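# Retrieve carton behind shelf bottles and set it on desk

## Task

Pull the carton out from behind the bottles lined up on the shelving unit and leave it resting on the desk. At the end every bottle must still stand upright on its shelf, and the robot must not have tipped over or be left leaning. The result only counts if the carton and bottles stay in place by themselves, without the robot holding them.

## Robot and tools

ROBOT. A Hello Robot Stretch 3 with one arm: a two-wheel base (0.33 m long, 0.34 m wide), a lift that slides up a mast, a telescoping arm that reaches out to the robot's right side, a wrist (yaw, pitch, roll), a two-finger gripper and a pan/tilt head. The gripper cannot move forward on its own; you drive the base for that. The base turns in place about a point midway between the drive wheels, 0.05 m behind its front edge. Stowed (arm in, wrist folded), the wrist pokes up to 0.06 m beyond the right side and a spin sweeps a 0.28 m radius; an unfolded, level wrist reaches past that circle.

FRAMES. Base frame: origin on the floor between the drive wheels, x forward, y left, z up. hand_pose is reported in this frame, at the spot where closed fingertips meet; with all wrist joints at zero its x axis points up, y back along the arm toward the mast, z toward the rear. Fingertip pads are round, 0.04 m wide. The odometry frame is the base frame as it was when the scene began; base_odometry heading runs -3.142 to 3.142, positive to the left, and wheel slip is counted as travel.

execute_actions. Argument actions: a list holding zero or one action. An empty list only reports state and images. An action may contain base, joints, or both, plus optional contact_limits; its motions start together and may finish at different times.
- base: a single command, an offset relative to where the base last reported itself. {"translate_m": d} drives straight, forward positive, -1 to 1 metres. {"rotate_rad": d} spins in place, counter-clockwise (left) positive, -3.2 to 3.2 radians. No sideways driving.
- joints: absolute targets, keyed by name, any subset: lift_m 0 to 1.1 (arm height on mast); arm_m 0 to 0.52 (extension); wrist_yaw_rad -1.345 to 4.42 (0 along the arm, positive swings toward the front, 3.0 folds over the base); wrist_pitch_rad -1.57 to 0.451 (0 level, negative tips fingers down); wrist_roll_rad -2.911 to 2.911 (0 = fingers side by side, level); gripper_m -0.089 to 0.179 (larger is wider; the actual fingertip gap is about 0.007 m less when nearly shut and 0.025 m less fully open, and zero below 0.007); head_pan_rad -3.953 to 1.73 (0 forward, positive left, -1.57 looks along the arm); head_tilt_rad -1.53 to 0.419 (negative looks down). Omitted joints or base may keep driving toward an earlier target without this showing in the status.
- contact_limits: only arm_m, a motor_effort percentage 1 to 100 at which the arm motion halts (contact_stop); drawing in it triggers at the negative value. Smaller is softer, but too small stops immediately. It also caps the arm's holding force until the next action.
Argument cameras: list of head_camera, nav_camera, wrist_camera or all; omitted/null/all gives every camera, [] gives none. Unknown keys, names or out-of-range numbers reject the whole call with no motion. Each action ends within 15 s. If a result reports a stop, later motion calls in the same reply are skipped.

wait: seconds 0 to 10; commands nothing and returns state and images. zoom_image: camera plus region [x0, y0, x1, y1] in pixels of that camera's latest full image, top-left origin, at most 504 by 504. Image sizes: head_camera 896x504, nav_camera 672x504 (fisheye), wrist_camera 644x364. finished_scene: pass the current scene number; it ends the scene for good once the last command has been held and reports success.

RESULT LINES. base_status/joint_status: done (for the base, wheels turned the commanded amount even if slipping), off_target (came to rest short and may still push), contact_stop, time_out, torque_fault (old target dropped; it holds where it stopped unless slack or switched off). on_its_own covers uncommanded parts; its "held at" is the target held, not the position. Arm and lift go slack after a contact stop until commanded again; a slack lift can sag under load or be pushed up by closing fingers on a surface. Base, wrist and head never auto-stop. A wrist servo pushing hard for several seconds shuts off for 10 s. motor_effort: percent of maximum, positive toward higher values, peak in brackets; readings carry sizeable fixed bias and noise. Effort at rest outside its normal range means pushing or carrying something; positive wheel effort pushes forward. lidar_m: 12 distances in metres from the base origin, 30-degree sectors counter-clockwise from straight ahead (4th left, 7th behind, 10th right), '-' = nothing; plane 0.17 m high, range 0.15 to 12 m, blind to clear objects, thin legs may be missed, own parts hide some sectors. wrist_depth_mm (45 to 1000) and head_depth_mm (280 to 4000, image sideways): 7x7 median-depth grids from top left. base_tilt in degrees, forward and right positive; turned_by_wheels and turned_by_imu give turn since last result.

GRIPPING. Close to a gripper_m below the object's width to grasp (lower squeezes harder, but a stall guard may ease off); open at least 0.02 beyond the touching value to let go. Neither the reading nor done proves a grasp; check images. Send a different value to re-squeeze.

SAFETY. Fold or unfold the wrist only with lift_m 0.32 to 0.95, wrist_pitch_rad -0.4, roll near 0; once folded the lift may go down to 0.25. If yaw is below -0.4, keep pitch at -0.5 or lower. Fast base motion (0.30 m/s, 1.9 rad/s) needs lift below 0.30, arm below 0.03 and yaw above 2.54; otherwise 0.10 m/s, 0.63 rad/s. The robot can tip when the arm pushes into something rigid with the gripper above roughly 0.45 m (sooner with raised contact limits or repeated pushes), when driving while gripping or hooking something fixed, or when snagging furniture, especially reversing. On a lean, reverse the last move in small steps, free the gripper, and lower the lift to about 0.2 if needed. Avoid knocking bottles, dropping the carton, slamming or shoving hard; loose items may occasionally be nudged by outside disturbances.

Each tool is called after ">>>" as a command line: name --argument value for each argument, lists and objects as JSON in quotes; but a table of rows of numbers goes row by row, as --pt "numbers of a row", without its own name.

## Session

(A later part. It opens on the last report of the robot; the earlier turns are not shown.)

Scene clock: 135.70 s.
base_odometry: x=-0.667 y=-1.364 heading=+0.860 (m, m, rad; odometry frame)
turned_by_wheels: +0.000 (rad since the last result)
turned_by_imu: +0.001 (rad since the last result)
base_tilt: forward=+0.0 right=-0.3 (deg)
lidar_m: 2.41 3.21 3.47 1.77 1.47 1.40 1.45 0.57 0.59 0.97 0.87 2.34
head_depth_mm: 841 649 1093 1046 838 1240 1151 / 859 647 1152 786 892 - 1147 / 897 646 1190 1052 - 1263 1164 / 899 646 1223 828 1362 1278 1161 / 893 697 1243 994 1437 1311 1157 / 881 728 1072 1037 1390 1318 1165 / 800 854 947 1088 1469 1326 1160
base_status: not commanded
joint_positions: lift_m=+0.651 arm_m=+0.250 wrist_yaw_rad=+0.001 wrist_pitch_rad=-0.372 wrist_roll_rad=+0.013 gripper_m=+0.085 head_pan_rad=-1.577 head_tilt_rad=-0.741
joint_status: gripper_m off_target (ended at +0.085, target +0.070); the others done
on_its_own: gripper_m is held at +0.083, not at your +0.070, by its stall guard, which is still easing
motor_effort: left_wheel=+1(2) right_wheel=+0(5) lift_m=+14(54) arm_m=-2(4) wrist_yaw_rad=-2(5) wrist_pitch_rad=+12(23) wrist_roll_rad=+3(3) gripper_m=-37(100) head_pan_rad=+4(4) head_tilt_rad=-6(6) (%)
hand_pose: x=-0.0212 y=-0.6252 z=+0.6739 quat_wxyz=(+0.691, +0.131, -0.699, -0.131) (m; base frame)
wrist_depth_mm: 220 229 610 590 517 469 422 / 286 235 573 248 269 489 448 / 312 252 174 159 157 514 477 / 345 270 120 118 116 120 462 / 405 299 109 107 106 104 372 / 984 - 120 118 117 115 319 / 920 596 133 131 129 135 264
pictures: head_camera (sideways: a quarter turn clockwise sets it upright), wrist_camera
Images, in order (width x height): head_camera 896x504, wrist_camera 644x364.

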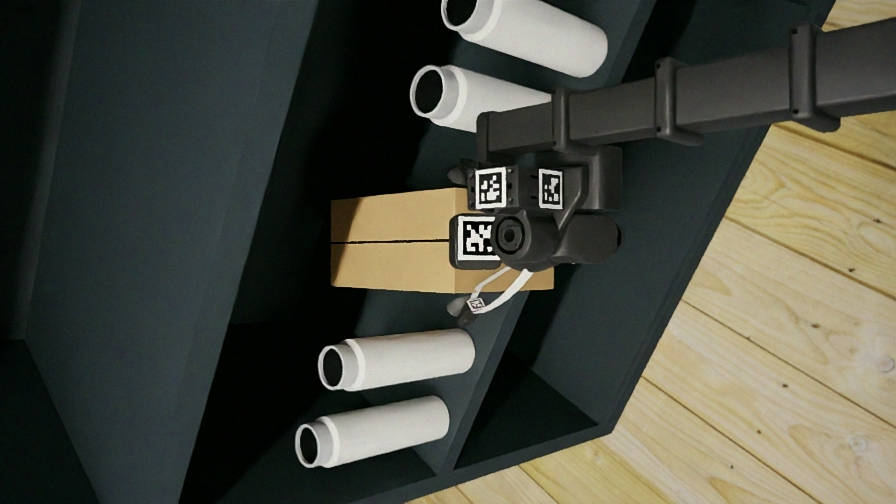

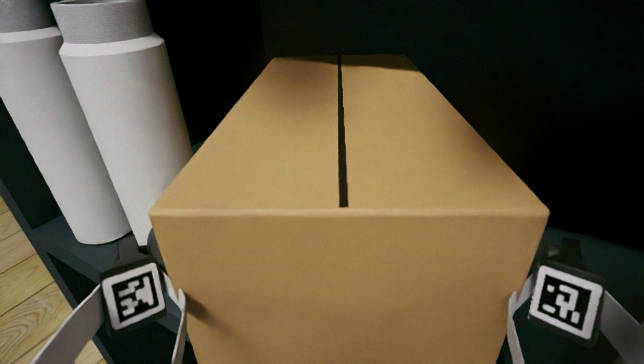

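>>> execute_actions --actions '[{"joints":{"lift_m":0.64,"arm_m":0.22}}]' --cameras '[]'

>>> execute_actions --actions '[{"joints":{"gripper_m":0.16}}]' --cameras '[]'

>>> execute_actions --actions '[{"joints":{"lift_m":0.76}}]' --cameras '[]'

>>> execute_actions --actions '[{"joints":{"wrist_pitch_rad":-0.75,"arm_m":0.3}}]'

Scene clock: 146.43 s.
base_odometry: x=-0.667 y=-1.364 heading=+0.860 (m, m, rad; odometry frame)
turned_by_wheels: +0.000 (rad since the last result)
turned_by_imu: +0.001 (rad since the last result)
base_tilt: forward=+0.0 right=-0.3 (deg)
lidar_m: 2.42 3.22 3.47 1.77 1.47 1.40 1.44 0.57 0.59 0.97 0.87 2.35
head_depth_mm: 838 648 1090 1049 836 1251 1151 / 864 649 1150 785 890 - 1157 / 895 644 1189 1001 - 1245 1162 / 898 644 1251 816 1354 1287 1163 / 894 700 1242 1011 1422 1298 1166 / 879 727 1071 1035 1397 1309 1161 / 801 854 944 1091 1476 1309 1161
base_status: not commanded
joint_positions: lift_m=+0.641 arm_m=+0.220 wrist_yaw_rad=+0.001 wrist_pitch_rad=-0.371 wrist_roll_rad=+0.013 gripper_m=+0.109 head_pan_rad=-1.577 head_tilt_rad=-0.741
joint_status: all done
on_its_own: gripper_m is held at +0.108, not at your +0.070, by its stall guard, which is not easing now
motor_effort: left_wheel=+1(0) right_wheel=+0(0) lift_m=+14(14) arm_m=-2(2) wrist_yaw_rad=-1(1) wrist_pitch_rad=+12(12) wrist_roll_rad=+3(2) gripper_m=-24(25) head_pan_rad=+4(4) head_tilt_rad=-6(6) (%)
hand_pose: x=-0.0212 y=-0.5953 z=+0.6640 quat_wxyz=(+0.691, +0.130, -0.699, -0.131) (m; base frame)
wrist_depth_mm: 295 244 612 609 548 493 443 / 320 263 597 222 218 518 463 / 349 285 166 153 151 518 498 / 423 315 118 116 115 118 430 / - 377 107 106 104 103 362 / - - 119 118 116 114 158 / 903 657 135 133 131 136 184
pictures: none
No camera images: the call's "cameras" was empty. Leave "cameras" out to get every camera's image.

Scene clock: 147.43 s.
base_odometry: x=-0.667 y=-1.364 heading=+0.860 (m, m, rad; odometry frame)
turned_by_wheels: +0.000 (rad since the last result)
turned_by_imu: +0.000 (rad since the last result)
base_tilt: forward=+0.0 right=-0.3 (deg)
lidar_m: 2.41 3.20 3.43 1.77 1.47 1.40 1.45 0.57 0.59 0.97 0.86 2.34
head_depth_mm: 838 649 1087 1056 837 1243 1145 / 862 647 1160 788 897 - 1152 / 900 645 1198 988 - 1252 1167 / 897 643 1245 817 1354 1291 1163 / 889 698 1247 1011 1417 1311 1164 / 883 729 1078 1037 1393 1312 1158 / 803 854 945 1089 1489 1318 1159
base_status: not commanded
joint_positions: lift_m=+0.641 arm_m=+0.220 wrist_yaw_rad=+0.001 wrist_pitch_rad=-0.370 wrist_roll_rad=+0.013 gripper_m=+0.160 head_pan_rad=-1.577 head_tilt_rad=-0.741
joint_status: all done
motor_effort: left_wheel=+0(0) right_wheel=+0(1) lift_m=+14(14) arm_m=-2(2) wrist_yaw_rad=-1(1) wrist_pitch_rad=+11(12) wrist_roll_rad=+3(3) gripper_m=-1(95) head_pan_rad=+4(4) head_tilt_rad=-6(6) (%)
hand_pose: x=-0.0212 y=-0.5954 z=+0.6644 quat_wxyz=(+0.691, +0.130, -0.699, -0.131) (m; base frame)
wrist_depth_mm: 299 244 613 614 546 488 436 / 317 262 585 224 242 507 470 / 352 286 169 155 153 538 495 / 424 318 121 119 117 122 439 / - 382 108 106 105 103 361 / - - 120 119 117 115 157 / 921 654 137 134 132 138 184
pictures: none
No camera images: the call's "cameras" was empty. Leave "cameras" out to get every camera's image.

Scene clock: 149.37 s.
base_odometry: x=-0.667 y=-1.364 heading=+0.860 (m, m, rad; odometry frame)
turned_by_wheels: +0.000 (rad since the last result)
turned_by_imu: +0.000 (rad since the last result)
base_tilt: forward=+0.1 right=-0.3 (deg)
lidar_m: 2.41 3.23 3.44 1.77 1.46 1.40 1.45 0.57 0.59 0.97 0.87 2.35
head_depth_mm: 839 648 1084 1051 779 - - / 863 646 1151 - - 1246 1167 / 898 644 1187 - 1368 1259 1162 / 895 644 1238 - 1368 1288 1160 / 895 697 1249 990 1420 1315 1161 / 878 727 1071 1039 1389 1324 1163 / 799 849 945 1092 1477 1309 1167
base_status: not commanded
joint_positions: lift_m=+0.759 arm_m=+0.220 wrist_yaw_rad=+0.001 wrist_pitch_rad=-0.369 wrist_roll_rad=+0.013 gripper_m=+0.160 head_pan_rad=-1.577 head_tilt_rad=-0.741
joint_status: all done
motor_effort: left_wheel=+1(0) right_wheel=+0(0) lift_m=+56(59) arm_m=-2(2) wrist_yaw_rad=-1(1) wrist_pitch_rad=+10(11) wrist_roll_rad=+3(2) gripper_m=+1(1) head_pan_rad=+4(3) head_tilt_rad=-6(6) (%)
hand_pose: x=-0.0212 y=-0.5956 z=+0.7831 quat_wxyz=(+0.691, +0.129, -0.699, -0.130) (m; base frame)
wrist_depth_mm: 389 469 615 640 543 487 442 / 399 495 635 679 595 513 469 / 384 364 666 727 627 557 490 / 423 318 665 344 632 598 526 / - 400 364 278 298 544 535 / - - 386 232 239 456 166 / - 609 397 202 199 394 184
pictures: none
No camera images: the call's "cameras" was empty. Leave "cameras" out to get every camera's image.

Scene clock: 151.17 s.
base_odometry: x=-0.667 y=-1.364 heading=+0.860 (m, m, rad; odometry frame)
turned_by_wheels: +0.000 (rad since the last result)
turned_by_imu: +0.000 (rad since the last result)
base_tilt: forward=+0.0 right=-0.3 (deg)
lidar_m: 2.41 3.23 3.46 1.77 1.46 1.40 1.45 0.58 0.59 0.97 0.87 2.34
head_depth_mm: 838 648 1086 1053 813 - - / 859 645 1132 - 889 1240 1166 / 899 647 1181 - 953 1262 1170 / 898 645 1240 800 1350 1289 1160 / 891 700 1240 993 1420 1304 1160 / 881 728 1071 1042 1406 1308 1161 / 802 855 945 1093 1484 1311 1160
base_status: not commanded
joint_positions: lift_m=+0.759 arm_m=+0.300 wrist_yaw_rad=+0.001 wrist_pitch_rad=-0.757 wrist_roll_rad=+0.013 gripper_m=+0.160 head_pan_rad=-1.577 head_tilt_rad=-0.741
joint_status: all done
motor_effort: left_wheel=+0(0) right_wheel=+0(0) lift_m=+56(57) arm_m=+3(3) wrist_yaw_rad=-1(1) wrist_pitch_rad=+4(10) wrist_roll_rad=+3(2) gripper_m=-1(1) head_pan_rad=+4(3) head_tilt_rad=-6(6) (%)
hand_pose: x=-0.0214 y=-0.6143 z=+0.7044 quat_wxyz=(+0.653, +0.260, -0.661, -0.263) (m; base frame)
wrist_depth_mm: 202 220 560 257 264 492 438 / 286 236 504 223 226 488 460 / 368 271 295 195 193 434 426 / - 390 186 175 173 387 378 / 995 566 163 158 156 353 353 / 898 - 147 144 143 146 170 / 851 817 133 132 132 134 187
pictures: head_camera (sideways: a quarter turn clockwise sets it upright), nav_camera (sideways: a quarter turn counterclockwise sets it upright), wrist_camera
Images, in order (width x height): head_camera 896x504, nav_camera 672x504, wrist_camera 644x364.

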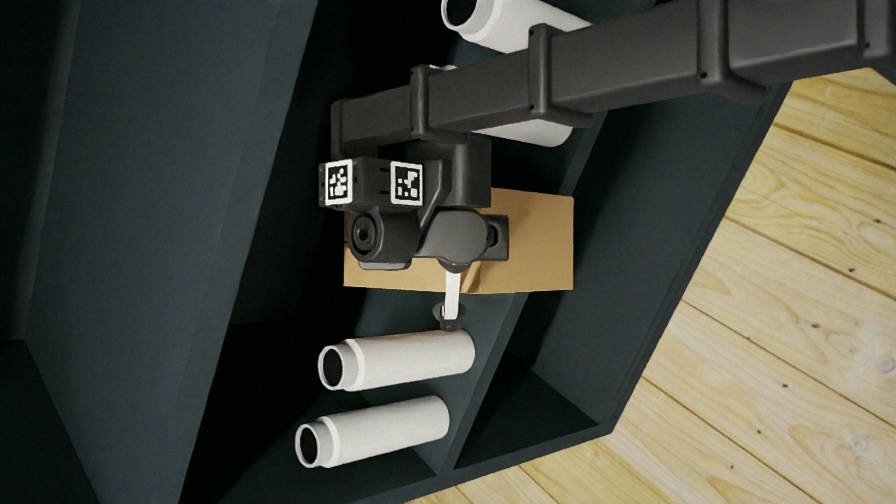

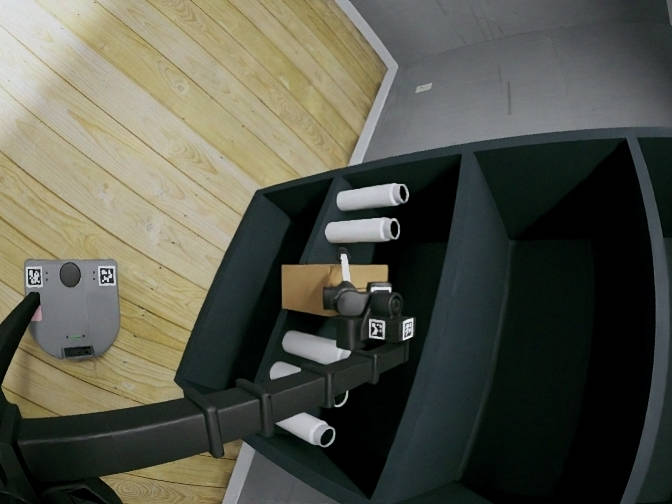

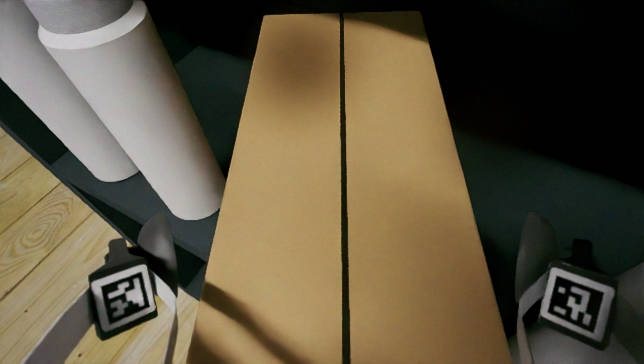

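>>> execute_actions --actions '[{"joints":{"lift_m":0.725,"arm_m":0.375,"gripper_m":0.17},"contact_limits":{"arm_m":12}}]' --cameras '["head_camera","wrist_camera"]'

Scene clock: 156.47 s.
base_odometry: x=-0.667 y=-1.364 heading=+0.860 (m, m, rad; odometry frame)
turned_by_wheels: +0.000 (rad since the last result)
turned_by_imu: +0.001 (rad since the last result)
base_tilt: forward=+0.0 right=-0.3 (deg)
lidar_m: 2.42 3.21 3.45 1.77 1.46 1.40 1.45 0.58 0.59 0.97 0.87 2.35
head_depth_mm: 841 648 1089 1051 814 - - / 865 648 1130 - - 1240 1166 / 897 646 1171 984 950 1262 1159 / 892 646 1254 844 1364 1282 1161 / 895 699 1249 999 1430 1311 1161 / 878 726 1069 1037 1406 1315 1155 / 799 856 948 1098 1479 1306 1160
base_status: not commanded
joint_positions: lift_m=+0.726 arm_m=+0.375 wrist_yaw_rad=-0.001 wrist_pitch_rad=-0.739 wrist_roll_rad=+0.014 gripper_m=+0.170 head_pan_rad=-1.577 head_tilt_rad=-0.741
joint_status: all done
motor_effort: left_wheel=+0(1) right_wheel=+1(3) lift_m=+4(53) arm_m=+4(9) wrist_yaw_rad=+1(1) wrist_pitch_rad=-6(7) wrist_roll_rad=+2(2) gripper_m=-6(58) head_pan_rad=+3(4) head_tilt_rad=-6(6) (%)
contact_limits: arm_m 12 (drawing in: default 19, maximum 32; extending or still: default 27, maximum 44)
hand_pose: x=-0.0217 y=-0.6927 z=+0.6744 quat_wxyz=(+0.655, +0.254, -0.664, -0.258) (m; base frame)
wrist_depth_mm: 336 416 505 207 208 427 374 / 159 445 194 180 177 441 418 / 165 400 164 158 155 400 394 / 183 216 142 139 138 348 350 / 332 242 127 126 124 128 323 / 874 119 115 114 113 112 - / 812 797 106 104 103 103 262
pictures: head_camera (sideways: a quarter turn clockwise sets it upright), wrist_camera
Images, in order (width x height): head_camera 896x504, wrist_camera 644x364.

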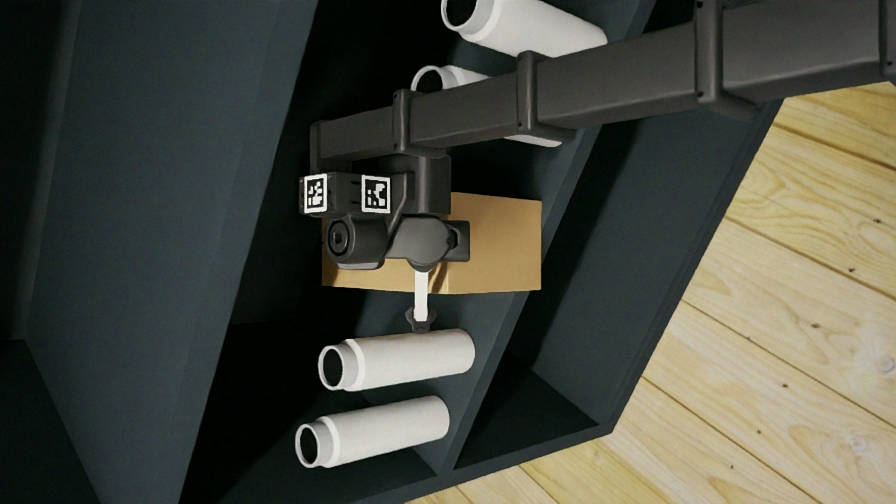

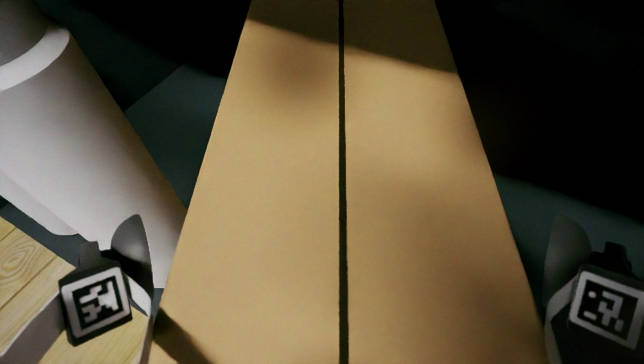

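>>> execute_actions --actions '[{"joints":{"lift_m":0.742}}]' --cameras '[]'

>>> execute_actions --actions '[{"joints":{"arm_m":0.42},"contact_limits":{"arm_m":10}}]' --cameras '[]'

>>> execute_actions --actions '[{"joints":{"lift_m":0.73}}]' --cameras '["head_camera","wrist_camera"]'

Scene clock: 162.63 s.
base_odometry: x=-0.667 y=-1.364 heading=+0.860 (m, m, rad; odometry frame)
turned_by_wheels: +0.000 (rad since the last result)
turned_by_imu: +0.001 (rad since the last result)
base_tilt: forward=+0.1 right=-0.3 (deg)
lidar_m: 2.42 3.20 3.46 1.77 1.46 1.40 1.45 0.57 0.59 0.97 0.87 2.34
head_depth_mm: 838 647 1092 1052 809 - - / 861 645 1131 - - 1238 1164 / 897 643 1163 972 955 1269 1162 / 897 645 1240 833 1372 1283 1157 / 893 698 1239 997 1421 1306 1160 / 885 727 1071 1032 1387 1315 1157 / 801 861 944 1086 1474 1313 1159
base_status: not commanded
joint_positions: lift_m=+0.741 arm_m=+0.375 wrist_yaw_rad=-0.001 wrist_pitch_rad=-0.761 wrist_roll_rad=+0.014 gripper_m=+0.170 head_pan_rad=-1.577 head_tilt_rad=-0.741
joint_status: all done
motor_effort: left_wheel=+0(0) right_wheel=+1(1) lift_m=+57(58) arm_m=+2(4) wrist_yaw_rad=+0(0) wrist_pitch_rad=+6(7) wrist_roll_rad=+2(2) gripper_m=-5(6) head_pan_rad=+4(4) head_tilt_rad=-6(5) (%)
hand_pose: x=-0.0217 y=-0.6886 z=+0.6857 quat_wxyz=(+0.652, +0.261, -0.661, -0.265) (m; base frame)
wrist_depth_mm: 343 427 525 221 220 421 379 / 160 454 466 186 183 446 428 / 168 220 168 161 159 402 394 / 191 218 145 142 140 358 358 / 371 251 128 127 125 130 333 / 902 120 117 115 113 113 - / 809 796 106 105 104 103 270
pictures: none
No camera images: the call's "cameras" was empty. Leave "cameras" out to get every camera's image.

Scene clock: 164.13 s.
base_odometry: x=-0.667 y=-1.364 heading=+0.860 (m, m, rad; odometry frame)
turned_by_wheels: +0.000 (rad since the last result)
turned_by_imu: +0.000 (rad since the last result)
base_tilt: forward=+0.0 right=-0.3 (deg)
lidar_m: 2.42 3.22 3.28 1.76 1.46 1.40 1.44 0.57 0.59 0.97 0.87 2.34
head_depth_mm: 837 647 1088 1052 810 - - / 861 646 1124 - - 1249 1167 / 895 647 - 997 951 1262 1161 / 894 645 1216 874 1376 1284 1160 / 891 699 1240 997 1427 1317 1162 / 879 727 1073 1033 1398 1312 1161 / 800 865 948 1094 1481 1313 1161
base_status: not commanded
joint_positions: lift_m=+0.741 arm_m=+0.417 wrist_yaw_rad=-0.001 wrist_pitch_rad=-0.763 wrist_roll_rad=+0.014 gripper_m=+0.170 head_pan_rad=-1.577 head_tilt_rad=-0.741
joint_status: arm_m contact_stop (moved +0.042 of +0.045)
on_its_own: arm_m is slack since a contact_stop, until your next command for it
motor_effort: left_wheel=+1(0) right_wheel=-5(5) lift_m=+55(56) arm_m=+0(7) wrist_yaw_rad=+1(1) wrist_pitch_rad=+7(7) wrist_roll_rad=+2(2) gripper_m=-5(5) head_pan_rad=+4(4) head_tilt_rad=-6(6) (%)
contact_limits: arm_m 10 (drawing in: default 19, maximum 32; extending or still: default 27, maximum 44)
hand_pose: x=-0.0217 y=-0.7304 z=+0.6855 quat_wxyz=(+0.652, +0.261, -0.661, -0.266) (m; base frame)
wrist_depth_mm: 325 401 492 220 221 392 349 / 343 424 461 186 181 436 387 / 161 419 168 161 158 400 398 / 157 375 146 143 140 359 362 / 167 225 129 127 125 130 333 / 859 119 116 115 114 112 - / 796 281 106 105 104 103 271
pictures: none
No camera images: the call's "cameras" was empty. Leave "cameras" out to get every camera's image.

not run: a stop came earlier in this reply.

>>> execute_actions --actions '[{"joints":{"arm_m":0.32,"gripper_m":0.15}}]' --cameras '[]'

>>> execute_actions --actions '[{"joints":{"lift_m":0.73,"gripper_m":0.179}}]' --cameras '[]'

>>> execute_actions --actions '[{"joints":{"lift_m":0.76}}]' --cameras '["head_camera","wrist_camera"]'

Scene clock: 174.03 s.
base_odometry: x=-0.667 y=-1.364 heading=+0.860 (m, m, rad; odometry frame)
turned_by_wheels: +0.000 (rad since the last result)
turned_by_imu: +0.000 (rad since the last result)
base_tilt: forward=+0.0 right=-0.3 (deg)
lidar_m: 2.42 3.21 3.43 1.77 1.47 1.40 1.44 0.57 0.59 0.97 0.87 2.34
head_depth_mm: 840 649 1091 1050 809 - - / 862 645 1138 - 900 1248 1163 / 898 645 1182 - 950 1262 1163 / 894 645 1241 797 1343 1288 1166 / 895 696 1241 999 1391 1310 1159 / 881 730 1073 1037 1392 1316 1158 / 801 867 945 1091 1492 1312 1160
base_status: not commanded
joint_positions: lift_m=+0.741 arm_m=+0.320 wrist_yaw_rad=+0.000 wrist_pitch_rad=-0.731 wrist_roll_rad=+0.004 gripper_m=+0.150 head_pan_rad=-1.577 head_tilt_rad=-0.741
joint_status: all done
motor_effort: left_wheel=+0(1) right_wheel=+1(6) lift_m=+52(56) arm_m=-3(4) wrist_yaw_rad=+0(1) wrist_pitch_rad=-11(11) wrist_roll_rad=+8(8) gripper_m=-4(98) head_pan_rad=+3(4) head_tilt_rad=-6(6) (%)
hand_pose: x=-0.0215 y=-0.6399 z=+0.6910 quat_wxyz=(+0.659, +0.253, -0.661, -0.254) (m; base frame)
wrist_depth_mm: 181 435 528 199 206 462 411 / 193 218 480 176 181 479 454 / 303 238 161 157 163 417 419 / 398 280 143 143 146 365 378 / 988 371 130 132 134 137 343 / 897 - 119 121 124 126 312 / 824 801 110 112 114 116 276
pictures: none
No camera images: the call's "cameras" was empty. Leave "cameras" out to get every camera's image.

Scene clock: 174.83 s.
base_odometry: x=-0.667 y=-1.364 heading=+0.860 (m, m, rad; odometry frame)
turned_by_wheels: +0.000 (rad since the last result)
turned_by_imu: +0.000 (rad since the last result)
base_tilt: forward=+0.0 right=-0.4 (deg)
lidar_m: 2.41 3.18 3.47 1.77 1.46 1.40 1.45 0.57 0.58 0.97 0.87 2.34
head_depth_mm: 839 648 1094 1056 811 - - / 861 646 1139 - - 1232 1154 / 894 645 1196 - 953 1264 1161 / 899 645 1242 794 1337 1284 1165 / 892 699 1249 968 1394 1311 1168 / 884 728 1074 1037 1397 1320 1162 / 801 864 945 1094 1472 1307 1161
base_status: not commanded
joint_positions: lift_m=+0.731 arm_m=+0.320 wrist_yaw_rad=+0.004 wrist_pitch_rad=-0.737 wrist_roll_rad=+0.010 gripper_m=+0.179 head_pan_rad=-1.577 head_tilt_rad=-0.741
joint_status: all done
motor_effort: left_wheel=+1(0) right_wheel=-3(6) lift_m=+11(47) arm_m=-3(2) wrist_yaw_rad=-3(5) wrist_pitch_rad=-7(12) wrist_roll_rad=+4(8) gripper_m=+0(100) head_pan_rad=+4(3) head_tilt_rad=-6(6) (%)
hand_pose: x=-0.0208 y=-0.6388 z=+0.6795 quat_wxyz=(+0.657, +0.255, -0.662, -0.255) (m; base frame)
wrist_depth_mm: 176 218 209 211 512 460 414 / 195 216 179 181 195 467 443 / 312 236 156 158 160 409 406 / 399 275 138 140 141 365 360 / 966 343 125 125 127 318 326 / 916 112 114 115 115 116 - / 805 780 104 105 106 106 242
pictures: none
No camera images: the call's "cameras" was empty. Leave "cameras" out to get every camera's image.

Scene clock: 175.90 s.
base_odometry: x=-0.667 y=-1.364 heading=+0.860 (m, m, rad; odometry frame)
turned_by_wheels: +0.000 (rad since the last result)
turned_by_imu: +0.000 (rad since the last result)
base_tilt: forward=+0.0 right=-0.3 (deg)
lidar_m: 2.42 3.21 3.45 1.77 1.46 1.40 1.45 0.57 0.59 0.97 0.87 2.34
head_depth_mm: 839 648 1089 1053 814 - - / 863 648 1120 - 890 1235 1158 / 897 644 1171 975 953 1257 1165 / 895 645 1249 800 1336 1282 1164 / 895 696 1243 961 1431 1314 1161 / 881 725 1077 1033 1398 1314 1162 / 803 866 946 1099 1483 1308 1164
base_status: not commanded
joint_positions: lift_m=+0.759 arm_m=+0.320 wrist_yaw_rad=+0.002 wrist_pitch_rad=-0.758 wrist_roll_rad=+0.012 gripper_m=+0.179 head_pan_rad=-1.577 head_tilt_rad=-0.741
joint_status: all done
motor_effort: left_wheel=+0(1) right_wheel=-1(4) lift_m=+56(57) arm_m=-2(2) wrist_yaw_rad=-2(4) wrist_pitch_rad=+4(7) wrist_roll_rad=+3(4) gripper_m=+0(1) head_pan_rad=+4(4) head_tilt_rad=-6(6) (%)
hand_pose: x=-0.0212 y=-0.6348 z=+0.7044 quat_wxyz=(+0.653, +0.261, -0.660, -0.263) (m; base frame)
wrist_depth_mm: 184 426 540 257 538 473 417 / 199 219 225 221 501 487 456 / 316 246 199 196 426 430 428 / 424 301 178 175 177 394 384 / - 371 160 159 156 356 357 / 942 877 145 145 142 317 - / 827 806 134 132 131 135 203
pictures: head_camera (sideways: a quarter turn clockwise sets it upright), wrist_camera
Images, in order (width x height): head_camera 896x504, wrist_camera 644x364.

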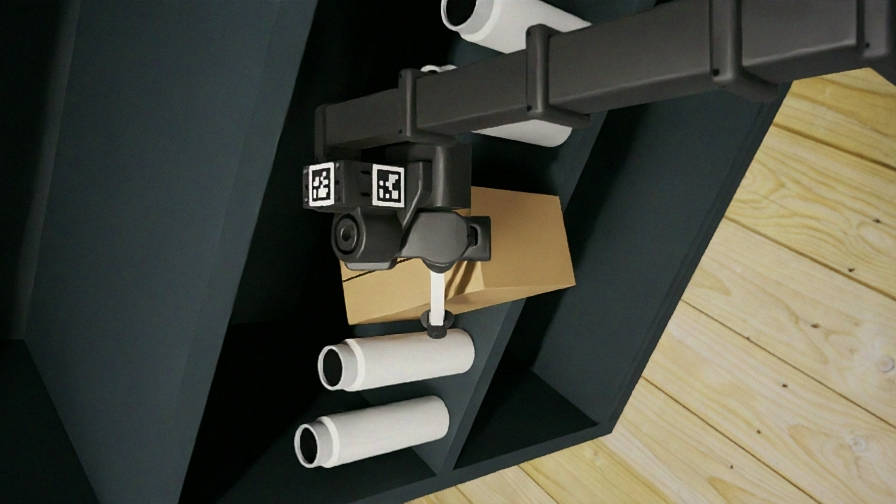

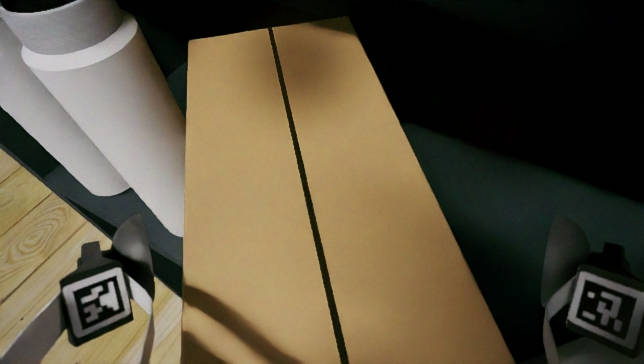

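>>> execute_actions --actions '[{"joints":{"arm_m":0.14}}]' --cameras '[]'

>>> execute_actions --actions '[{"joints":{"lift_m":0.64,"wrist_pitch_rad":-0.35}}]' --cameras '[]'

>>> execute_actions --actions '[{"joints":{"arm_m":0.225},"contact_limits":{"arm_m":10}}]' --cameras '["wrist_camera"]'

>>> execute_actions --actions '[{"joints":{"gripper_m":0.09}}]' --cameras '["head_camera","wrist_camera"]'

Scene clock: 189.07 s.
base_odometry: x=-0.667 y=-1.364 heading=+0.860 (m, m, rad; odometry frame)
turned_by_wheels: +0.000 (rad since the last result)
turned_by_imu: +0.001 (rad since the last result)
base_tilt: forward=+0.0 right=-0.3 (deg)
lidar_m: 2.42 3.21 3.44 1.77 1.47 1.40 1.45 0.57 0.59 0.97 0.87 2.34
head_depth_mm: 840 646 1094 1051 780 - - / 866 645 1151 776 - 1211 1168 / 899 646 1203 1053 - 1240 1161 / 895 644 1236 797 1344 1289 1161 / 891 696 1247 961 1388 1316 1158 / 878 729 1073 1036 1389 1320 1165 / 799 865 944 1088 1479 1304 1155
base_status: not commanded
joint_positions: lift_m=+0.759 arm_m=+0.140 wrist_yaw_rad=+0.001 wrist_pitch_rad=-0.758 wrist_roll_rad=+0.013 gripper_m=+0.179 head_pan_rad=-1.577 head_tilt_rad=-0.741
joint_status: all done
motor_effort: left_wheel=+0(0) right_wheel=+0(0) lift_m=+57(56) arm_m=-2(2) wrist_yaw_rad=-1(2) wrist_pitch_rad=+4(4) wrist_roll_rad=+2(3) gripper_m=-1(0) head_pan_rad=+3(4) head_tilt_rad=-6(5) (%)
hand_pose: x=-0.0213 y=-0.4547 z=+0.7043 quat_wxyz=(+0.653, +0.261, -0.661, -0.263) (m; base frame)
wrist_depth_mm: - 428 357 257 538 558 189 / - 516 415 228 236 481 206 / - 665 464 253 283 269 254 / - - 976 305 382 307 288 / - - 924 854 852 353 277 / 913 898 881 842 793 803 - / 814 840 816 813 771 711 657
pictures: none
No camera images: the call's "cameras" was empty. Leave "cameras" out to get every camera's image.

Scene clock: 191.00 s.
base_odometry: x=-0.667 y=-1.364 heading=+0.860 (m, m, rad; odometry frame)
turned_by_wheels: +0.000 (rad since the last result)
turned_by_imu: +0.000 (rad since the last result)
base_tilt: forward=+0.0 right=-0.3 (deg)
lidar_m: 2.41 3.20 3.44 1.77 1.46 1.40 1.45 0.58 0.59 0.97 0.86 2.34
head_depth_mm: 838 648 1093 1046 836 1240 1154 / 863 646 1152 786 870 - 1141 / 899 645 1197 1022 917 - 1166 / 899 643 1237 799 843 1288 1167 / 894 696 1244 964 1405 1310 1156 / 876 727 1075 1044 1392 1314 1168 / 798 862 947 1090 1480 1319 1163
base_status: not commanded
joint_positions: lift_m=+0.641 arm_m=+0.140 wrist_yaw_rad=+0.001 wrist_pitch_rad=-0.369 wrist_roll_rad=+0.013 gripper_m=+0.179 head_pan_rad=-1.577 head_tilt_rad=-0.741
joint_status: all done
motor_effort: left_wheel=+0(0) right_wheel=+1(0) lift_m=+14(55) arm_m=-2(2) wrist_yaw_rad=-1(1) wrist_pitch_rad=+11(10) wrist_roll_rad=+2(2) gripper_m=+0(0) head_pan_rad=+4(3) head_tilt_rad=-5(5) (%)
hand_pose: x=-0.0212 y=-0.5155 z=+0.6646 quat_wxyz=(+0.691, +0.130, -0.699, -0.130) (m; base frame)
wrist_depth_mm: 404 318 620 650 623 547 179 / 446 390 331 226 246 579 175 / - 430 184 181 193 580 182 / - 473 393 198 213 429 191 / - 587 390 220 239 345 201 / - 682 810 243 267 280 - / 853 855 777 745 747 265 249
pictures: none
No camera images: the call's "cameras" was empty. Leave "cameras" out to get every camera's image.

Scene clock: 192.83 s.
base_odometry: x=-0.667 y=-1.364 heading=+0.860 (m, m, rad; odometry frame)
turned_by_wheels: +0.000 (rad since the last result)
turned_by_imu: +0.000 (rad since the last result)
base_tilt: forward=+0.0 right=-0.3 (deg)
lidar_m: 2.42 3.20 3.46 1.77 1.46 1.40 1.45 0.57 0.59 0.97 0.87 2.34
head_depth_mm: 837 648 1095 1052 840 1245 1147 / 861 648 1155 784 887 - 1161 / 895 647 1196 1052 - 1244 1168 / 896 644 1240 816 1364 1286 1165 / 895 699 1242 947 1429 1313 1160 / 879 727 1073 1039 1391 1309 1163 / 799 862 946 1094 1476 1320 1165
base_status: not commanded
joint_positions: lift_m=+0.641 arm_m=+0.225 wrist_yaw_rad=+0.001 wrist_pitch_rad=-0.369 wrist_roll_rad=+0.013 gripper_m=+0.179 head_pan_rad=-1.577 head_tilt_rad=-0.741
joint_status: all done
motor_effort: left_wheel=+0(0) right_wheel=+0(0) lift_m=+14(14) arm_m=+2(4) wrist_yaw_rad=-1(1) wrist_pitch_rad=+10(10) wrist_roll_rad=+2(3) gripper_m=+0(0) head_pan_rad=+4(4) head_tilt_rad=-6(6) (%)
contact_limits: arm_m 10 (drawing in: default 19, maximum 32; extending or still: default 27, maximum 44)
hand_pose: x=-0.0212 y=-0.6000 z=+0.6646 quat_wxyz=(+0.691, +0.130, -0.699, -0.130) (m; base frame)
wrist_depth_mm: 294 240 599 611 545 479 434 / 313 258 240 227 553 518 466 / 340 280 159 155 155 532 483 / 420 310 121 120 118 122 443 / - 331 104 109 117 129 372 / - 115 113 121 131 288 - / 856 661 126 137 150 259 186
pictures: wrist_camera
Images, in order (width x height): wrist_camera 644x364.

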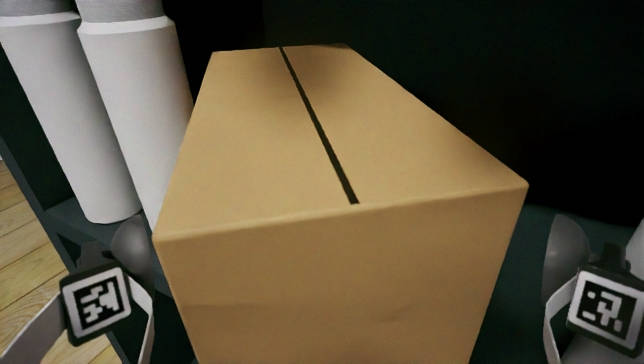

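Scene clock: 194.20 s.
base_odometry: x=-0.667 y=-1.364 heading=+0.860 (m, m, rad; odometry frame)
turned_by_wheels: +0.000 (rad since the last result)
turned_by_imu: +0.000 (rad since the last result)
base_tilt: forward=+0.0 right=-0.2 (deg)
lidar_m: 2.41 3.22 3.45 1.77 1.47 1.40 1.45 0.57 0.59 0.97 0.87 2.34
head_depth_mm: 843 646 1089 1050 837 1249 1147 / 865 646 1157 789 890 - 1165 / 897 646 1197 1051 - 1250 1167 / 896 645 1239 820 1347 1287 1163 / 891 697 1246 959 1418 1316 1162 / 883 726 1070 1037 1399 1313 1156 / 798 863 943 1096 1472 1317 1165
base_status: not commanded
joint_positions: lift_m=+0.641 arm_m=+0.225 wrist_yaw_rad=+0.001 wrist_pitch_rad=-0.368 wrist_roll_rad=+0.013 gripper_m=+0.092 head_pan_rad=-1.577 head_tilt_rad=-0.741
joint_status: all done
motor_effort: left_wheel=+0(0) right_wheel=+0(0) lift_m=+14(13) arm_m=+3(3) wrist_yaw_rad=-1(1) wrist_pitch_rad=+10(10) wrist_roll_rad=+2(2) gripper_m=-33(100) head_pan_rad=+5(4) head_tilt_rad=-5(6) (%)
hand_pose: x=-0.0212 y=-0.6001 z=+0.6648 quat_wxyz=(+0.691, +0.129, -0.699, -0.130) (m; base frame)
wrist_depth_mm: 295 241 605 617 546 479 441 / 311 259 253 227 565 516 458 / 341 281 161 156 154 537 482 / 416 309 121 120 118 122 437 / - 382 104 110 118 127 364 / - - 112 122 132 141 160 / 903 639 127 137 151 256 184
pictures: head_camera (sideways: a quarter turn clockwise sets it upright), wrist_camera
Images, in order (width x height): head_camera 896x504, wrist_camera 644x364.

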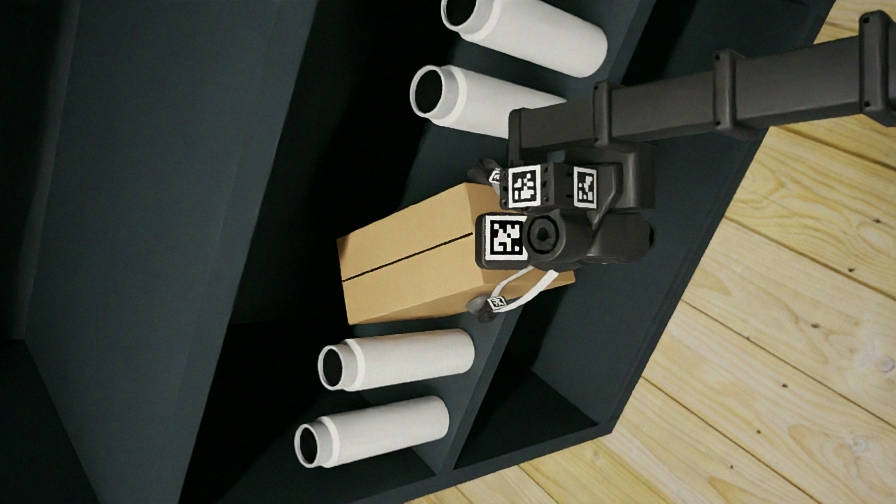

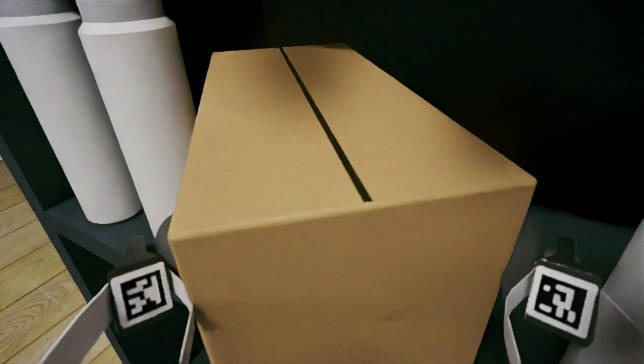

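>>> execute_actions --actions '[{"base":{"translate_m":0.027},"joints":{"wrist_yaw_rad":-0.12}}]' --cameras '[]'

>>> execute_actions --actions '[{"base":{"translate_m":0.027},"joints":{"wrist_yaw_rad":-0.25,"arm_m":0.19}}]' --cameras '["head_camera","wrist_camera"]'

Scene clock: 205.97 s.
base_odometry: x=-0.649 y=-1.343 heading=+0.860 (m, m, rad; odometry frame)
turned_by_wheels: +0.000 (rad since the last result)
turned_by_imu: +0.001 (rad since the last result)
base_tilt: forward=+0.0 right=-0.3 (deg)
lidar_m: 2.39 3.18 3.26 1.76 1.49 1.42 1.47 0.59 0.68 0.94 0.86 2.32
head_depth_mm: 852 647 1105 1002 853 1235 1153 / 876 647 1175 1028 870 - 1165 / 901 645 1202 842 - 1267 1164 / 898 670 1240 819 1383 1287 1164 / 896 696 1198 995 1424 1316 1162 / 847 727 1023 1045 1390 1315 1163 / 788 844 939 1157 1518 1319 1158
base_status: done
joint_positions: lift_m=+0.641 arm_m=+0.225 wrist_yaw_rad=-0.120 wrist_pitch_rad=-0.368 wrist_roll_rad=+0.013 gripper_m=+0.105 head_pan_rad=-1.577 head_tilt_rad=-0.741
joint_status: all done
on_its_own: gripper_m is held at +0.104, not at your +0.090, by its stall guard, which is not easing now
motor_effort: left_wheel=+0(4) right_wheel=+2(6) lift_m=+14(13) arm_m=+3(3) wrist_yaw_rad=+0(8) wrist_pitch_rad=+10(10) wrist_roll_rad=+2(2) gripper_m=-25(25) head_pan_rad=+4(3) head_tilt_rad=-6(6) (%)
hand_pose: x=-0.0491 y=-0.5985 z=+0.6648 quat_wxyz=(+0.682, +0.086, -0.706, -0.172) (m; base frame)
wrist_depth_mm: 222 257 639 579 534 489 448 / 240 253 255 226 555 509 485 / 308 265 161 157 155 537 509 / 338 286 121 120 118 122 431 / 363 304 104 109 117 126 174 / 455 - 112 121 131 141 162 / 886 622 127 137 150 254 187
pictures: none
No camera images: the call's "cameras" was empty. Leave "cameras" out to get every camera's image.

Scene clock: 207.27 s.
base_odometry: x=-0.632 y=-1.323 heading=+0.860 (m, m, rad; odometry frame)
turned_by_wheels: +0.000 (rad since the last result)
turned_by_imu: +0.000 (rad since the last result)
base_tilt: forward=+0.1 right=-0.2 (deg)
lidar_m: 2.37 3.16 3.36 1.77 1.52 1.45 1.50 0.61 0.76 0.90 0.85 2.30
head_depth_mm: 856 647 1121 790 872 1246 1156 / 882 646 1176 1053 885 - 1143 / 896 645 1203 798 - 1255 1163 / 895 672 1246 998 1418 1292 1162 / 894 702 1171 997 1422 1318 1166 / 836 730 980 1058 1395 1309 1160 / 757 812 946 1682 1504 1322 1162
base_status: done
joint_positions: lift_m=+0.641 arm_m=+0.190 wrist_yaw_rad=-0.248 wrist_pitch_rad=-0.368 wrist_roll_rad=+0.013 gripper_m=+0.105 head_pan_rad=-1.577 head_tilt_rad=-0.741
joint_status: all done
on_its_own: gripper_m is held at +0.104, not at your +0.090, by its stall guard, which is not easing now
motor_effort: left_wheel=+0(4) right_wheel=+1(7) lift_m=+14(14) arm_m=-2(5) wrist_yaw_rad=-1(7) wrist_pitch_rad=+10(10) wrist_roll_rad=+2(3) gripper_m=-27(25) head_pan_rad=+4(4) head_tilt_rad=-6(6) (%)
hand_pose: x=-0.0782 y=-0.5586 z=+0.6648 quat_wxyz=(+0.669, +0.041, -0.710, -0.215) (m; base frame)
wrist_depth_mm: 238 565 635 591 575 525 162 / 254 577 256 229 590 563 163 / 318 300 161 157 154 547 172 / 348 313 121 120 118 122 185 / 363 327 104 109 118 126 199 / 442 - 112 122 132 141 293 / 496 702 127 137 151 251 250
pictures: head_camera (sideways: a quarter turn clockwise sets it upright), wrist_camera
Images, in order (width x height): head_camera 896x504, wrist_camera 644x364.

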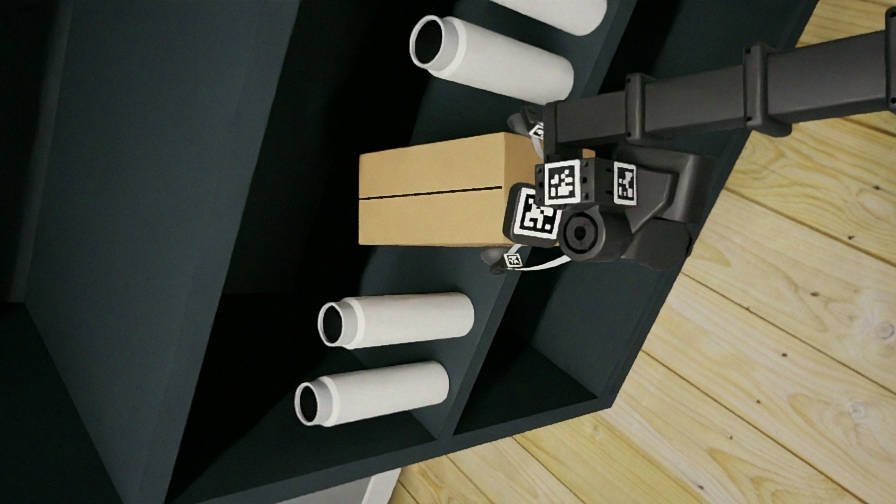

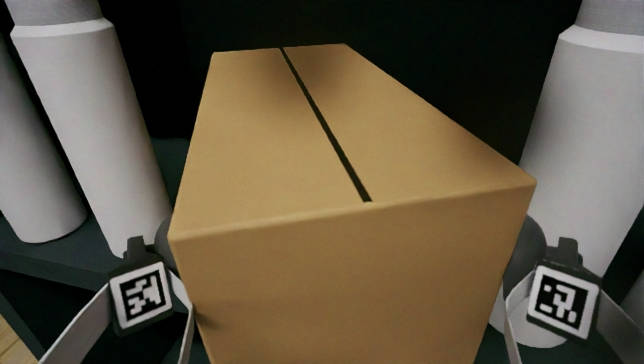

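>>> execute_actions --actions '[{"joints":{"gripper_m":0.155}}]' --cameras '[]'

>>> execute_actions --actions '[{"joints":{"lift_m":0.8,"arm_m":0.15}}]' --cameras '[]'

>>> execute_actions --actions '[{"base":{"translate_m":-0.053},"joints":{"lift_m":0.86,"wrist_yaw_rad":0,"wrist_pitch_rad":-1.2,"gripper_m":0.17}}]' --cameras '[]'

>>> execute_actions --actions '[{"joints":{"arm_m":0.395},"contact_limits":{"arm_m":10}}]'

Scene clock: 215.17 s.
base_odometry: x=-0.632 y=-1.323 heading=+0.860 (m, m, rad; odometry frame)
turned_by_wheels: +0.000 (rad since the last result)
turned_by_imu: +0.001 (rad since the last result)
base_tilt: forward=+0.1 right=-0.3 (deg)
lidar_m: 2.37 3.16 3.36 1.77 1.51 1.45 1.49 0.61 0.76 0.90 0.85 2.29
head_depth_mm: 856 648 1124 790 871 1244 1156 / 888 646 1171 1055 886 - 1138 / 897 645 1212 798 - 1253 1163 / 899 673 1248 990 1419 1290 1162 / 890 700 1174 995 1425 1316 1161 / 836 729 983 1055 1396 1316 1163 / 761 818 944 1695 1514 1306 1156
base_status: not commanded
joint_positions: lift_m=+0.641 arm_m=+0.190 wrist_yaw_rad=-0.248 wrist_pitch_rad=-0.368 wrist_roll_rad=+0.013 gripper_m=+0.155 head_pan_rad=-1.577 head_tilt_rad=-0.741
joint_status: all done
motor_effort: left_wheel=+0(0) right_wheel=+1(2) lift_m=+14(14) arm_m=-2(2) wrist_yaw_rad=-1(1) wrist_pitch_rad=+10(10) wrist_roll_rad=+2(2) gripper_m=-1(94) head_pan_rad=+4(4) head_tilt_rad=-6(5) (%)
hand_pose: x=-0.0782 y=-0.5586 z=+0.6648 quat_wxyz=(+0.669, +0.041, -0.710, -0.215) (m; base frame)
wrist_depth_mm: 236 581 663 596 570 526 161 / 255 597 258 229 597 559 163 / 321 299 160 156 154 559 172 / 346 310 122 120 118 123 183 / 366 324 104 109 118 126 199 / 447 - 112 121 132 143 306 / 489 667 127 137 151 249 251
pictures: none
No camera images: the call's "cameras" was empty. Leave "cameras" out to get every camera's image.

Scene clock: 217.47 s.
base_odometry: x=-0.632 y=-1.323 heading=+0.860 (m, m, rad; odometry frame)
turned_by_wheels: +0.000 (rad since the last result)
turned_by_imu: +0.000 (rad since the last result)
base_tilt: forward=+0.1 right=-0.3 (deg)
lidar_m: 2.37 3.13 3.37 1.77 1.51 1.45 1.50 0.61 0.76 0.91 0.85 2.29
head_depth_mm: 857 648 1119 1004 - - - / 883 649 1180 1113 - 1242 1159 / 902 645 1207 - - 1266 1162 / 896 672 1246 1019 1423 1297 1164 / 890 698 1178 996 1432 1321 1165 / 836 730 984 1055 1397 1315 1164 / 758 817 948 1694 1513 1317 1165
base_status: not commanded
joint_positions: lift_m=+0.799 arm_m=+0.150 wrist_yaw_rad=-0.248 wrist_pitch_rad=-0.368 wrist_roll_rad=+0.013 gripper_m=+0.155 head_pan_rad=-1.577 head_tilt_rad=-0.741
joint_status: all done
motor_effort: left_wheel=+0(0) right_wheel=+1(1) lift_m=+56(60) arm_m=-2(1) wrist_yaw_rad=-1(2) wrist_pitch_rad=+10(10) wrist_roll_rad=+2(3) gripper_m=-1(0) head_pan_rad=+4(4) head_tilt_rad=-5(6) (%)
hand_pose: x=-0.0782 y=-0.5185 z=+0.8233 quat_wxyz=(+0.669, +0.041, -0.710, -0.215) (m; base frame)
wrist_depth_mm: 463 598 701 647 602 560 528 / 469 619 747 707 642 609 567 / 471 632 830 744 711 636 599 / 392 372 777 687 726 681 641 / 434 396 578 343 605 277 270 / 497 - 443 284 493 288 252 / - 491 440 245 258 323 292
pictures: none
No camera images: the call's "cameras" was empty. Leave "cameras" out to get every camera's image.

Scene clock: 219.03 s.
base_odometry: x=-0.666 y=-1.363 heading=+0.860 (m, m, rad; odometry frame)
turned_by_wheels: +0.000 (rad since the last result)
turned_by_imu: +0.000 (rad since the last result)
base_tilt: forward=+0.0 right=-0.3 (deg)
lidar_m: 2.41 3.23 3.45 1.77 1.47 1.40 1.45 0.57 0.59 0.97 0.86 2.34
head_depth_mm: 838 648 574 - - 1224 1143 / 861 646 1128 - 888 1244 1164 / 895 646 1203 - - 1265 1160 / 894 645 1247 818 839 1288 1165 / 889 697 1242 996 1434 1310 1164 / 877 727 1067 1039 1390 1320 1161 / 798 860 941 1094 1478 1314 1159
base_status: done
joint_positions: lift_m=+0.859 arm_m=+0.150 wrist_yaw_rad=-0.002 wrist_pitch_rad=-1.200 wrist_roll_rad=+0.013 gripper_m=+0.170 head_pan_rad=-1.577 head_tilt_rad=-0.741
joint_status: all done
motor_effort: left_wheel=+0(4) right_wheel=+2(3) lift_m=+56(57) arm_m=-2(2) wrist_yaw_rad=+1(1) wrist_pitch_rad=+0(9) wrist_roll_rad=+2(2) gripper_m=-1(73) head_pan_rad=+3(4) head_tilt_rad=-6(5) (%)
hand_pose: x=-0.0218 y=-0.3655 z=+0.7504 quat_wxyz=(+0.579, +0.396, -0.588, -0.403) (m; base frame)
wrist_depth_mm: - - 873 251 263 320 286 / - - 932 332 411 397 319 / - 990 979 884 861 846 392 / 992 988 938 939 881 836 535 / 956 946 939 975 907 901 771 / 968 - 925 905 888 899 - / 863 871 890 860 861 848 867
pictures: none
No camera images: the call's "cameras" was empty. Leave "cameras" out to get every camera's image.

Scene clock: 222.07 s.
base_odometry: x=-0.666 y=-1.363 heading=+0.860 (m, m, rad; odometry frame)
turned_by_wheels: +0.000 (rad since the last result)
turned_by_imu: +0.000 (rad since the last result)
base_tilt: forward=+0.0 right=-0.3 (deg)
lidar_m: 2.41 3.20 3.45 1.76 1.47 1.40 1.44 0.57 0.59 0.97 0.87 2.35
head_depth_mm: 839 647 556 - - 1221 1145 / 859 721 1177 821 889 1234 1160 / 895 - 1204 969 928 1262 1169 / 896 701 - 796 836 1279 1171 / 890 698 1241 994 1423 1313 1158 / 878 727 1074 1038 1396 1314 1160 / 799 865 945 1091 1478 1320 1159
base_status: not commanded
joint_positions: lift_m=+0.859 arm_m=+0.395 wrist_yaw_rad=-0.002 wrist_pitch_rad=-1.201 wrist_roll_rad=+0.014 gripper_m=+0.170 head_pan_rad=-1.577 head_tilt_rad=-0.741
joint_status: all done
motor_effort: left_wheel=+0(0) right_wheel=+1(0) lift_m=+55(56) arm_m=+3(1) wrist_yaw_rad=+1(1) wrist_pitch_rad=+0(1) wrist_roll_rad=+2(2) gripper_m=+0(0) head_pan_rad=+3(4) head_tilt_rad=-5(6) (%)
contact_limits: arm_m 10 (drawing in: default 19, maximum 32; extending or still: default 27, maximum 44)
hand_pose: x=-0.0217 y=-0.6098 z=+0.7503 quat_wxyz=(+0.579, +0.396, -0.587, -0.403) (m; base frame)
wrist_depth_mm: 192 214 434 225 223 410 409 / 422 253 319 221 219 404 399 / - 418 365 214 213 395 389 / - - 404 208 206 386 379 / 952 1000 938 204 200 370 366 / 930 - 905 197 196 313 - / 902 923 859 194 190 860 328
pictures: head_camera (sideways: a quarter turn clockwise sets it upright), nav_camera (sideways: a quarter turn counterclockwise sets it upright), wrist_camera
Images, in order (width x height): head_camera 896x504, nav_camera 672x504, wrist_camera 644x364.

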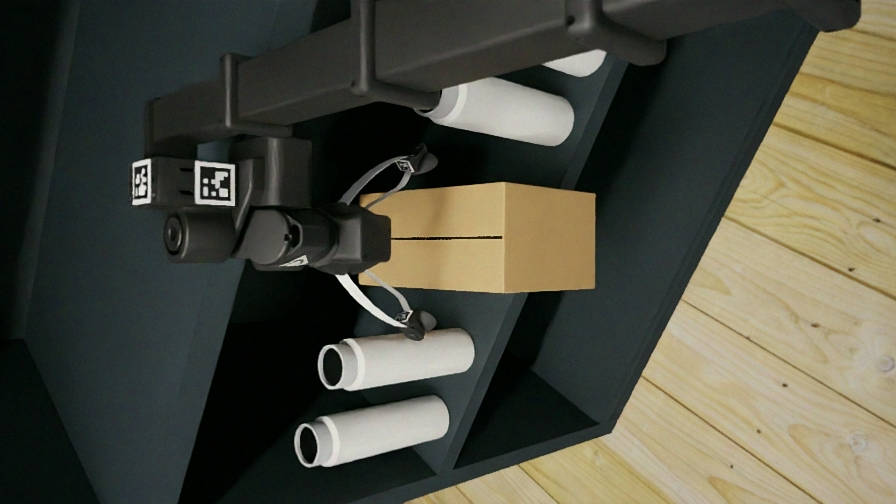

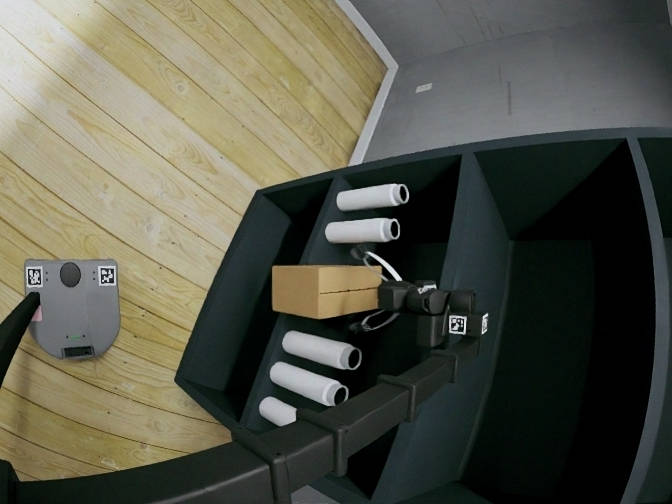

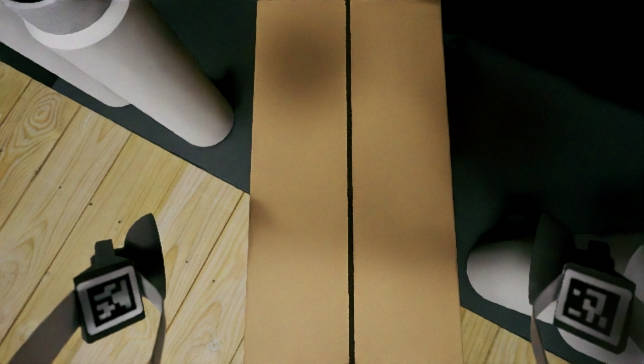

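>>> execute_actions --actions '[{"base":{"translate_m":-0.005},"joints":{"wrist_pitch_rad":-1.0,"arm_m":0.39,"lift_m":0.79}}]' --cameras '["head_camera","wrist_camera"]'

Scene clock: 230.00 s.
base_odometry: x=-0.670 y=-1.367 heading=+0.860 (m, m, rad; odometry frame)
turned_by_wheels: +0.000 (rad since the last result)
turned_by_imu: +0.001 (rad since the last result)
base_tilt: forward=+0.0 right=-0.4 (deg)
lidar_m: 2.42 3.21 3.48 1.77 1.46 1.40 1.44 0.57 0.58 0.97 0.87 2.35
head_depth_mm: 839 648 1096 1080 - - - / 857 647 - - 890 1237 1168 / 897 676 - 988 954 1257 1158 / 900 645 1249 776 840 1292 1162 / 898 673 1255 990 1433 1313 1164 / 884 726 1098 1023 1403 1323 1160 / 803 856 948 1086 1472 1310 1158
base_status: done
joint_positions: lift_m=+0.791 arm_m=+0.389 wrist_yaw_rad=-0.002 wrist_pitch_rad=-1.009 wrist_roll_rad=+0.014 gripper_m=+0.170 head_pan_rad=-1.577 head_tilt_rad=-0.741
joint_status: all done
motor_effort: left_wheel=+2(2) right_wheel=-16(15) lift_m=+9(51) arm_m=+5(4) wrist_yaw_rad=+1(1) wrist_pitch_rad=+5(6) wrist_roll_rad=+2(2) gripper_m=+0(1) head_pan_rad=+3(4) head_tilt_rad=-6(6) (%)
hand_pose: x=-0.0218 y=-0.6505 z=+0.6999 quat_wxyz=(+0.614, +0.339, -0.623, -0.345) (m; base frame)
wrist_depth_mm: 166 436 447 434 429 425 409 / 177 221 405 184 182 396 385 / 311 236 179 173 171 371 365 / 989 342 168 162 161 349 343 / 925 922 158 153 152 328 328 / 890 - 148 147 145 303 - / 834 801 142 139 137 226 190
pictures: head_camera (sideways: a quarter turn clockwise sets it upright), wrist_camera
Images, in order (width x height): head_camera 896x504, wrist_camera 644x364.

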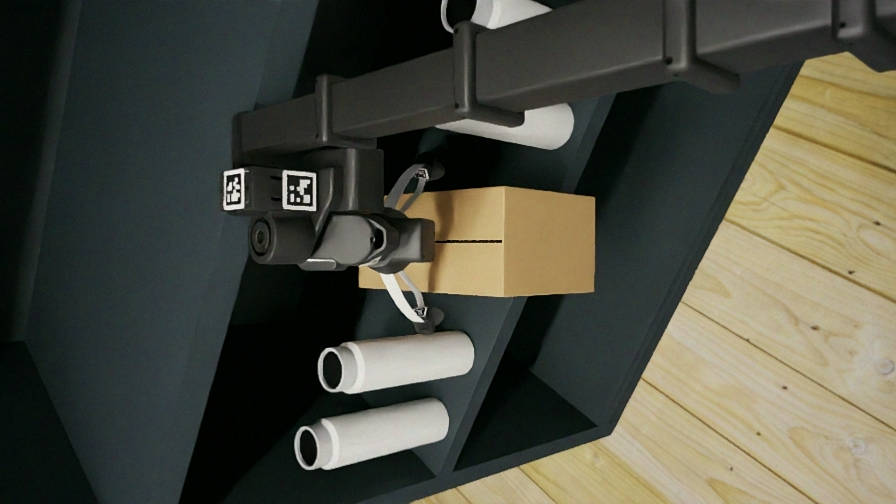

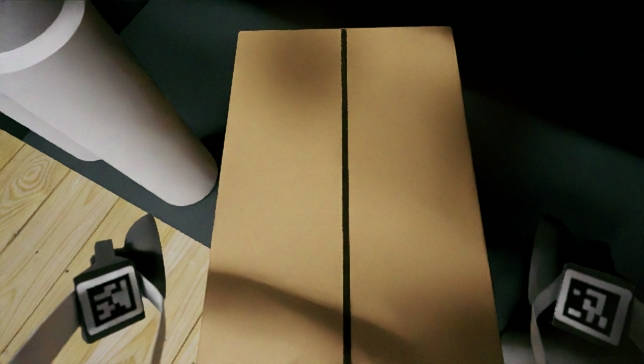

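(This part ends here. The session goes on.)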